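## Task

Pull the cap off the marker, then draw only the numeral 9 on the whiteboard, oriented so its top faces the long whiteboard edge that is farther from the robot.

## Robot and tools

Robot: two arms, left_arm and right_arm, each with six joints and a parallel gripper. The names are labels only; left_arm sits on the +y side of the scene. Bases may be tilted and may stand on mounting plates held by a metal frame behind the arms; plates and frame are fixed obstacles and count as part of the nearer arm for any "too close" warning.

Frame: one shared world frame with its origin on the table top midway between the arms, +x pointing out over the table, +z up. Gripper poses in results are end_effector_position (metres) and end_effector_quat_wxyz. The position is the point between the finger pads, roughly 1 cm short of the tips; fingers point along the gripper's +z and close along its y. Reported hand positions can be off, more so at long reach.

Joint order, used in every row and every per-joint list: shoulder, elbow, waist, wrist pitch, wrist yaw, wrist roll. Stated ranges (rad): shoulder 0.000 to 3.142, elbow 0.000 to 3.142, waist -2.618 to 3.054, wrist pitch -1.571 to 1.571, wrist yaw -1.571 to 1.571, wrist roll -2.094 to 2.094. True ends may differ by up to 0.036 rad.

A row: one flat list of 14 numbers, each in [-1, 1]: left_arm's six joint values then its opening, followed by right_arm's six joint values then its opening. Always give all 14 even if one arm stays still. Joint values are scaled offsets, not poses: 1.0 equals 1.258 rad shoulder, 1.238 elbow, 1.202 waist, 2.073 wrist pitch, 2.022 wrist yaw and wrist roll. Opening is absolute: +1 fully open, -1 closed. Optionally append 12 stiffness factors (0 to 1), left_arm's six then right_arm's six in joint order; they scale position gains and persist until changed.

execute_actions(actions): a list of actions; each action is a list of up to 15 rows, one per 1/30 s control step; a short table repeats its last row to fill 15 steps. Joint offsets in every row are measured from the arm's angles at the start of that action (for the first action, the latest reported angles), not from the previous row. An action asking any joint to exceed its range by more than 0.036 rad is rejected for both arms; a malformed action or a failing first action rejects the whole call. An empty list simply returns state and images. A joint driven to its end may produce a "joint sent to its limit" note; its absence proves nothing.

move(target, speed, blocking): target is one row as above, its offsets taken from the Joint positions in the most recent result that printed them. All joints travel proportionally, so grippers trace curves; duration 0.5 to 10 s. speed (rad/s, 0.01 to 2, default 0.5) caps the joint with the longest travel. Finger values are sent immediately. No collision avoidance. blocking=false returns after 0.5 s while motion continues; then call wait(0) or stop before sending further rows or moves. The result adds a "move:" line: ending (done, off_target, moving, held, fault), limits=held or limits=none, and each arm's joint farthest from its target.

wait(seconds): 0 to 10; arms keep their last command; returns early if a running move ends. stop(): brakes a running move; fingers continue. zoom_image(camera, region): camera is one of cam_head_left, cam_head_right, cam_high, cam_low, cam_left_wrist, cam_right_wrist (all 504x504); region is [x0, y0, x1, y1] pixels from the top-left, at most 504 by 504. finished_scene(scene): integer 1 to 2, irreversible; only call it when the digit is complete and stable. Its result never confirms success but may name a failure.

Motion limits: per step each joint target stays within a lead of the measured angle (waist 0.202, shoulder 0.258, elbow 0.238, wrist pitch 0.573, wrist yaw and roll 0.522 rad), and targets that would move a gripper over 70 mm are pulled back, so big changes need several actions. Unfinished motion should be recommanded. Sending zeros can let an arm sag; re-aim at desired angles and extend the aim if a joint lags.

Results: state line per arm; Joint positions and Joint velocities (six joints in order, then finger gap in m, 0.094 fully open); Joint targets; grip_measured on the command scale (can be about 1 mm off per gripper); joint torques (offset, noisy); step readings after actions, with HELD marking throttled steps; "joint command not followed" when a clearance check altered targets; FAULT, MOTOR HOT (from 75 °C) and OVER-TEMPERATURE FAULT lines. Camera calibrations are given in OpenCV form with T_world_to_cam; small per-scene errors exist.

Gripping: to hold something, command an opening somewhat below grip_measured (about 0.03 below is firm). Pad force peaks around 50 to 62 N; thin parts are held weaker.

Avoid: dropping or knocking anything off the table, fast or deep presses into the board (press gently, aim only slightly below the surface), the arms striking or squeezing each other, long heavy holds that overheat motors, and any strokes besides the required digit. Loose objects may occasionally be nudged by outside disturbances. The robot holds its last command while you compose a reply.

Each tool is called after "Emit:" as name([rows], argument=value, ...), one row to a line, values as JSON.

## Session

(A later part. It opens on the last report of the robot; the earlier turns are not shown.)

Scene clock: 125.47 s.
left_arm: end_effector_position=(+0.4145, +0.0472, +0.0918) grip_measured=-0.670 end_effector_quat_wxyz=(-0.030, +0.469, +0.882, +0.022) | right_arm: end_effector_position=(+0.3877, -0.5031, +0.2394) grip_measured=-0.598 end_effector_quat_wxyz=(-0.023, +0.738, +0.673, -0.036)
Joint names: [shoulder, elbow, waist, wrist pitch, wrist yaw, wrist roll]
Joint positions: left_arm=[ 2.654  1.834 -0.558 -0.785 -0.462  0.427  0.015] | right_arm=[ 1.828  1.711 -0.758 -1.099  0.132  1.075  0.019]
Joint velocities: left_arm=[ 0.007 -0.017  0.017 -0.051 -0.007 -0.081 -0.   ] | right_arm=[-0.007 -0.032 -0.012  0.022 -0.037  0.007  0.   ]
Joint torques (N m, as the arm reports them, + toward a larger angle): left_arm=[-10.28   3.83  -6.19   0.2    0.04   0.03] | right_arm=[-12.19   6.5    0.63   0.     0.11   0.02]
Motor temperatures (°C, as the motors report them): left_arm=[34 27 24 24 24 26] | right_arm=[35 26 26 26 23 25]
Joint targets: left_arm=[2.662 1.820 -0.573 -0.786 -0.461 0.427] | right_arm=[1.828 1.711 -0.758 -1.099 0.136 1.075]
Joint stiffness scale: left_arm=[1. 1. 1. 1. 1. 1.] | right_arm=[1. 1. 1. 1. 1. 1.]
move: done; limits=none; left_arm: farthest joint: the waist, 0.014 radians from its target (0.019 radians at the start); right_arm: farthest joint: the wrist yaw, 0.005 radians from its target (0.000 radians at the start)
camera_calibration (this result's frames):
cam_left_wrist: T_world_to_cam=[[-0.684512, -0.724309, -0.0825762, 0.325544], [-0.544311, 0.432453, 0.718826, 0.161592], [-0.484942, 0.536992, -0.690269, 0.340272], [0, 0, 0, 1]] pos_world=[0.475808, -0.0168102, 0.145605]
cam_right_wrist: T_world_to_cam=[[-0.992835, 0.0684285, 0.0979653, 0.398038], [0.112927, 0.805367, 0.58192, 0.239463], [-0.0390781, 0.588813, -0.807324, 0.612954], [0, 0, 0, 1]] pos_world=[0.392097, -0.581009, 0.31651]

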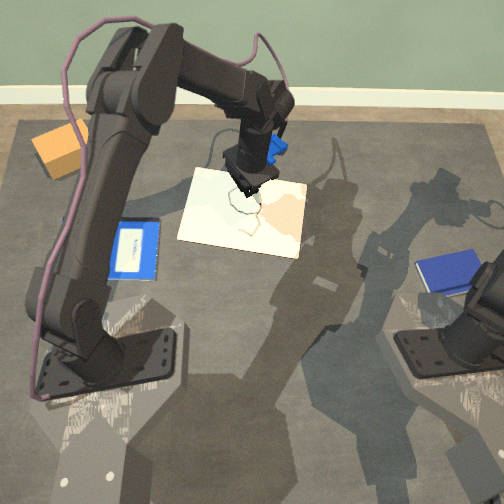

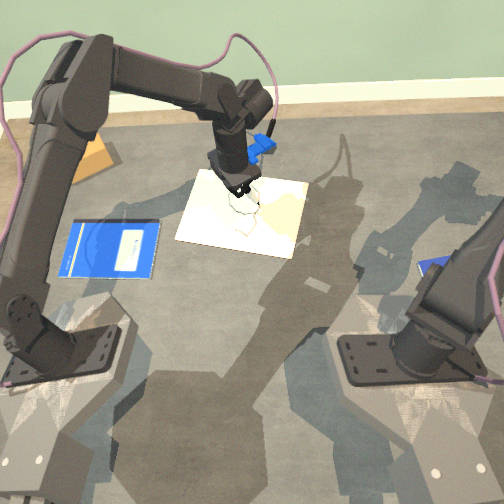

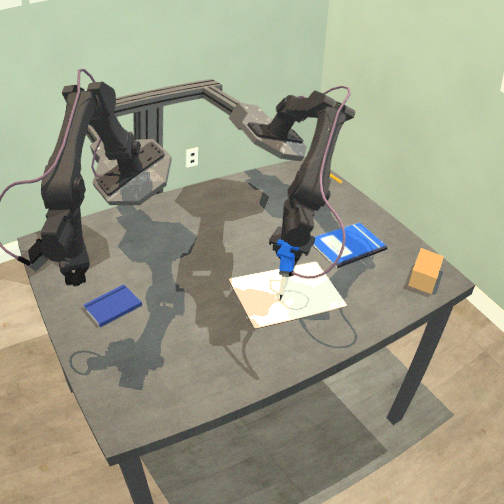

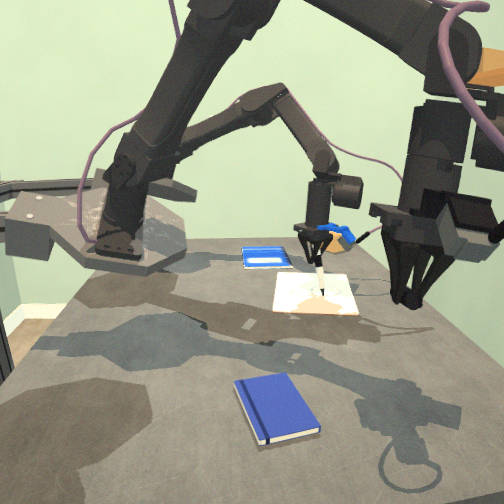

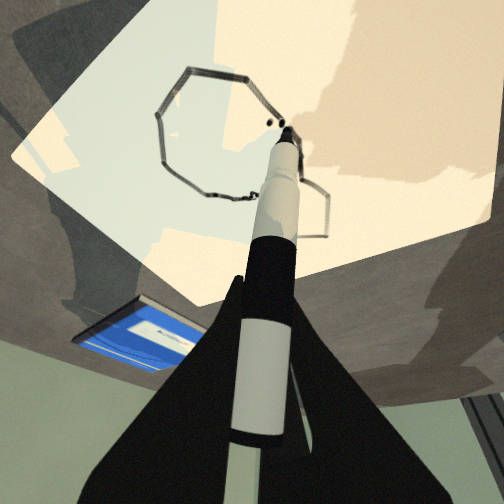

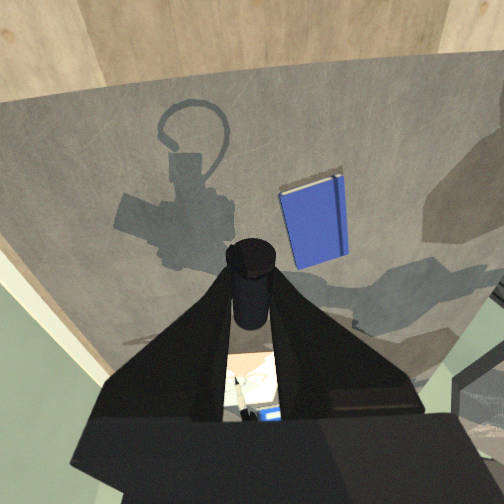

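Emit:
move(target=[0.018,0,0.008,0,0,0,-0.73,0,0,0,0,0,0,-0.65], speed=0.05)

Emit:
move(target=[-0.09,0,0,0,0,0,-0.73,0,0,0,0,0,0,-0.65], speed=0.2)

Emit:
zoom_image(camera="cam_left_wrist", region=[150,60,380,260])

Scene clock: 126.40 s.
left_arm: end_effector_position=(+0.4145, +0.0486, +0.0910) grip_measured=-0.670 end_effector_quat_wxyz=(-0.032, +0.468, +0.883, +0.021) | right_arm: end_effector_position=(+0.3881, -0.5025, +0.2393) grip_measured=-0.598 end_effector_quat_wxyz=(-0.023, +0.738, +0.673, -0.034)
Joint names: [shoulder, elbow, waist, wrist pitch, wrist yaw, wrist roll]
Joint positions: left_arm=[ 2.654  1.834 -0.554 -0.787 -0.459  0.427  0.015] | right_arm=[ 1.828  1.711 -0.758 -1.099  0.128  1.075  0.019]
Joint velocities: left_arm=[ 0.002 -0.007 -0.002  0.037 -0.051 -0.066 -0.001] | right_arm=[-0.022 -0.012 -0.027  0.007  0.051 -0.095 -0.001]
Joint torques (N m, as the arm reports them, + toward a larger angle): left_arm=[-9.47  5.1  -4.47  0.23  0.02  0.03] | right_arm=[-12.19   6.41   0.61   0.     0.11   0.03]
Motor temperatures (°C, as the motors report them): left_arm=[34 27 24 24 24 26] | right_arm=[35 26 26 26 23 25]
Joint targets: left_arm=[2.676 1.834 -0.548 -0.785 -0.462 0.427] | right_arm=[1.828 1.711 -0.758 -1.099 0.132 1.075]
Joint stiffness scale: left_arm=[1. 1. 1. 1. 1. 1.] | right_arm=[1. 1. 1. 1. 1. 1.]
move: off_target (left_arm); limits=none; left_arm: farthest joint: the shoulder, 0.023 radians from its target (0.023 radians at the start); right_arm: farthest joint: the wrist yaw, 0.004 radians from its target (0.000 radians at the start)
camera_calibration (this result's frames):
cam_left_wrist: T_world_to_cam=[[-0.68252, -0.726591, -0.0789416, 0.32543], [-0.542467, 0.431236, 0.720947, 0.160569], [-0.489792, 0.534884, -0.688479, 0.340876], [0, 0, 0, 1]] pos_world=[0.476174, -0.0151172, 0.144614]
cam_right_wrist: T_world_to_cam=[[-0.993042, 0.068348, 0.095892, 0.398946], [0.111777, 0.803307, 0.584982, 0.237619], [-0.0370483, 0.591631, -0.805357, 0.612726], [0, 0, 0, 1]] pos_world=[0.39231, -0.580656, 0.316205]

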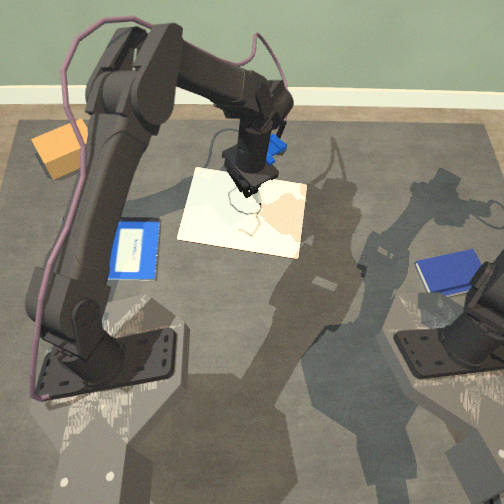

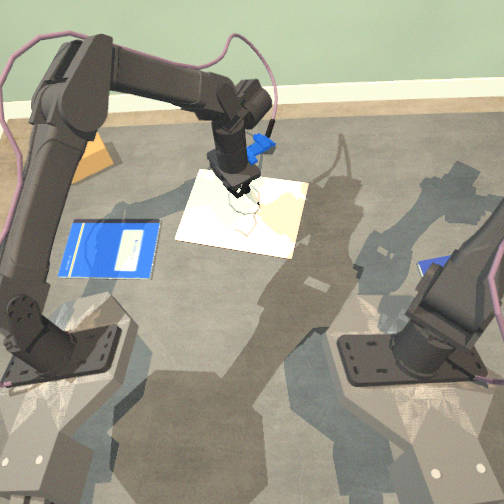

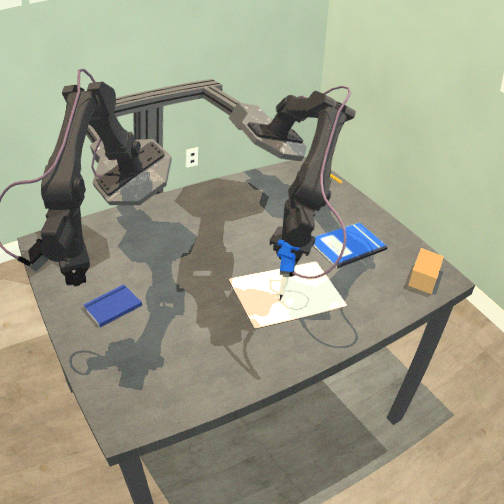

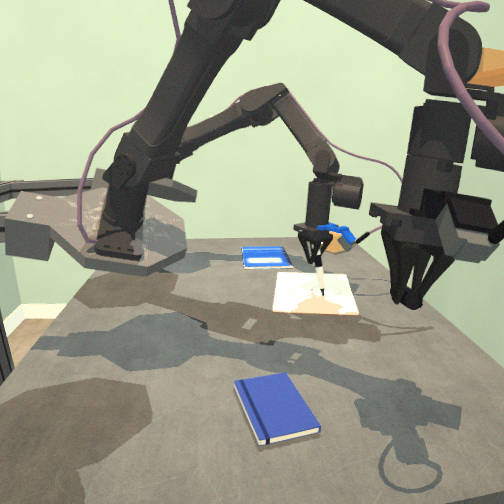

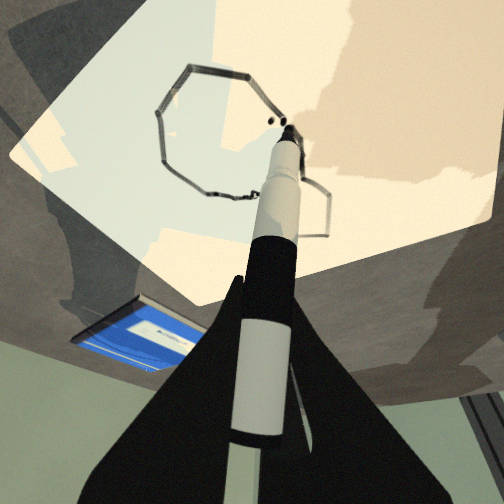

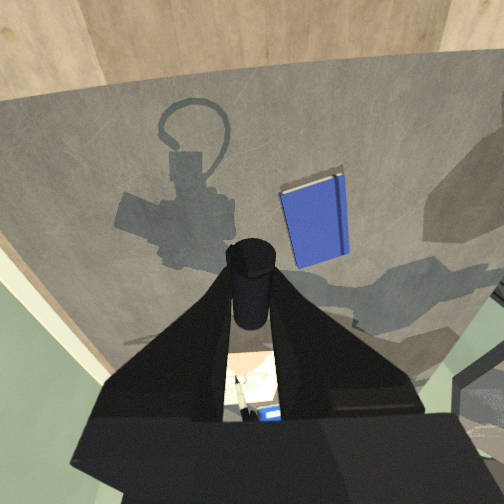

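Scene clock: 127.33 s.
left_arm: end_effector_position=(+0.4449, +0.0530, +0.1319) grip_measured=-0.670 end_effector_quat_wxyz=(+0.014, +0.448, +0.894, +0.018) | right_arm: end_effector_position=(+0.3885, -0.5019, +0.2393) grip_measured=-0.598 end_effector_quat_wxyz=(-0.024, +0.738, +0.673, -0.032)
Joint names: [shoulder, elbow, waist, wrist pitch, wrist yaw, wrist roll]
Joint positions: left_arm=[ 2.551  1.834 -0.553 -0.787 -0.458  0.427  0.015] | right_arm=[ 1.828  1.711 -0.758 -1.099  0.124  1.075  0.019]
Joint velocities: left_arm=[-0.002  0.007  0.007 -0.051  0.037  0.037 -0.001] | right_arm=[-0.012  0.002 -0.007  0.022 -0.037  0.051 -0.   ]
Joint torques (N m, as the arm reports them, + toward a larger angle): left_arm=[-11.75   5.42  -5.03   0.4    0.04   0.03] | right_arm=[-12.2    6.42   0.58  -0.02   0.1    0.02]
Motor temperatures (°C, as the motors report them): left_arm=[34 27 24 24 24 26] | right_arm=[35 26 26 26 23 25]
Joint targets: left_arm=[2.540 1.834 -0.554 -0.787 -0.459 0.427] | right_arm=[1.828 1.711 -0.758 -1.099 0.128 1.075]
Joint stiffness scale: left_arm=[1. 1. 1. 1. 1. 1.] | right_arm=[1. 1. 1. 1. 1. 1.]
move: done; limits=none; left_arm: farthest joint: the shoulder, 0.010 radians from its target (0.113 radians at the start); right_arm: farthest joint: the wrist yaw, 0.004 radians from its target (0.000 radians at the start)
camera_calibration (this result's frames):
cam_left_wrist: T_world_to_cam=[[-0.643414, -0.759178, -0.0983217, 0.339508], [-0.61685, 0.438104, 0.653882, 0.187299], [-0.453338, 0.481366, -0.750181, 0.376365], [0, 0, 0, 1]] pos_world=[0.5046, -0.0054782, 0.193251]
cam_right_wrist: T_world_to_cam=[[-0.993246, 0.0682748, 0.093818, 0.399856], [0.11062, 0.801236, 0.588034, 0.235776], [-0.0350224, 0.594441, -0.803376, 0.612491], [0, 0, 0, 1]] pos_world=[0.392524, -0.580302, 0.315902]

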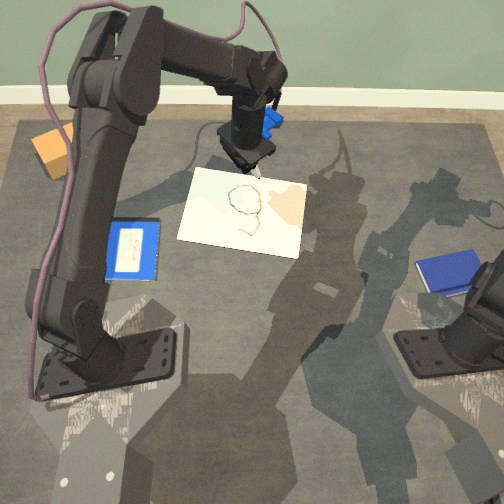

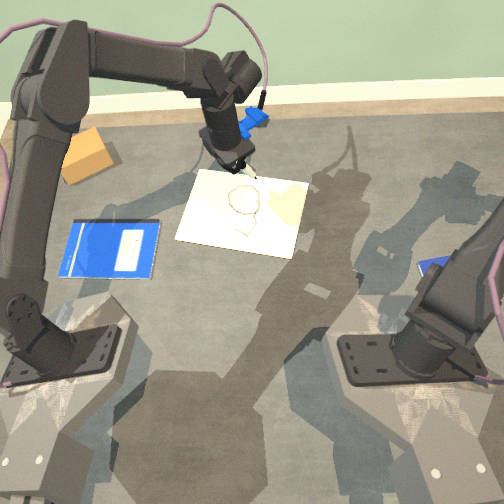

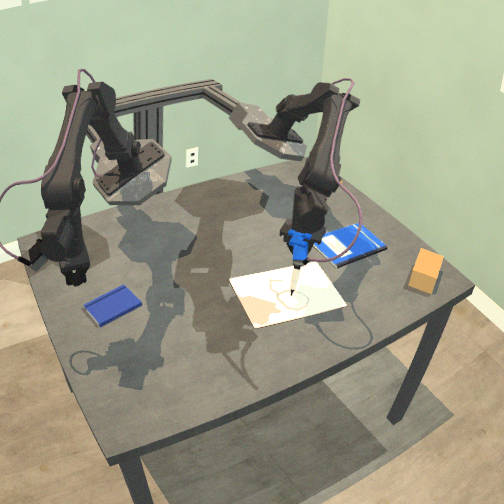

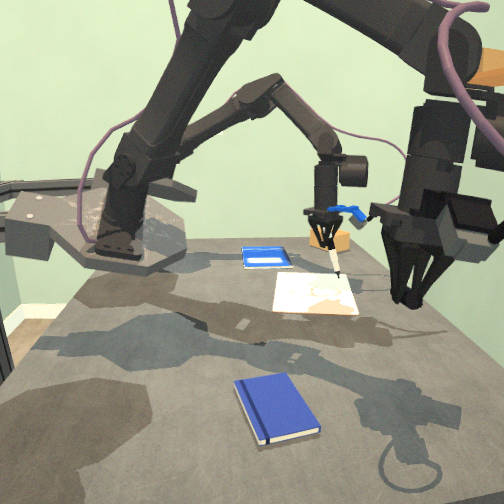

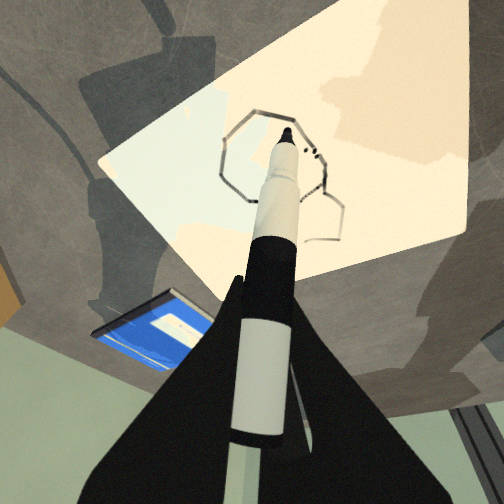

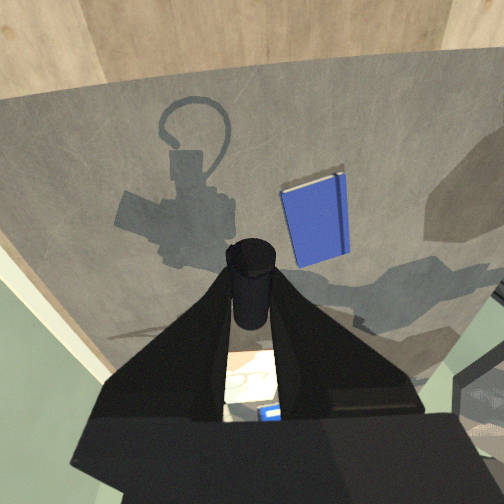

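Region (150, 60, 380, 260) of cam_left_wrist's 504x504 image, scaled by 2.191, with more detail than that image has; it fills the top 438 rows of this view, and the rest is white.

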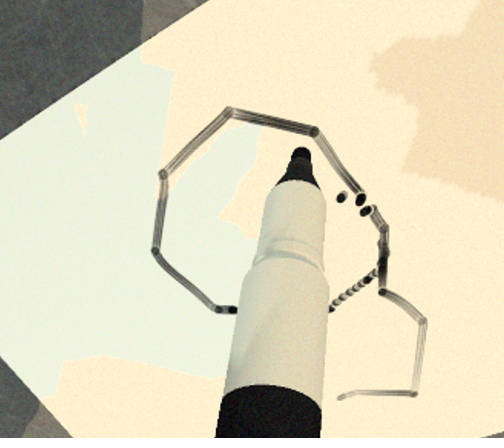

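Essentially closed.

Emit:
finished_scene(scene=1)

The scene is finished.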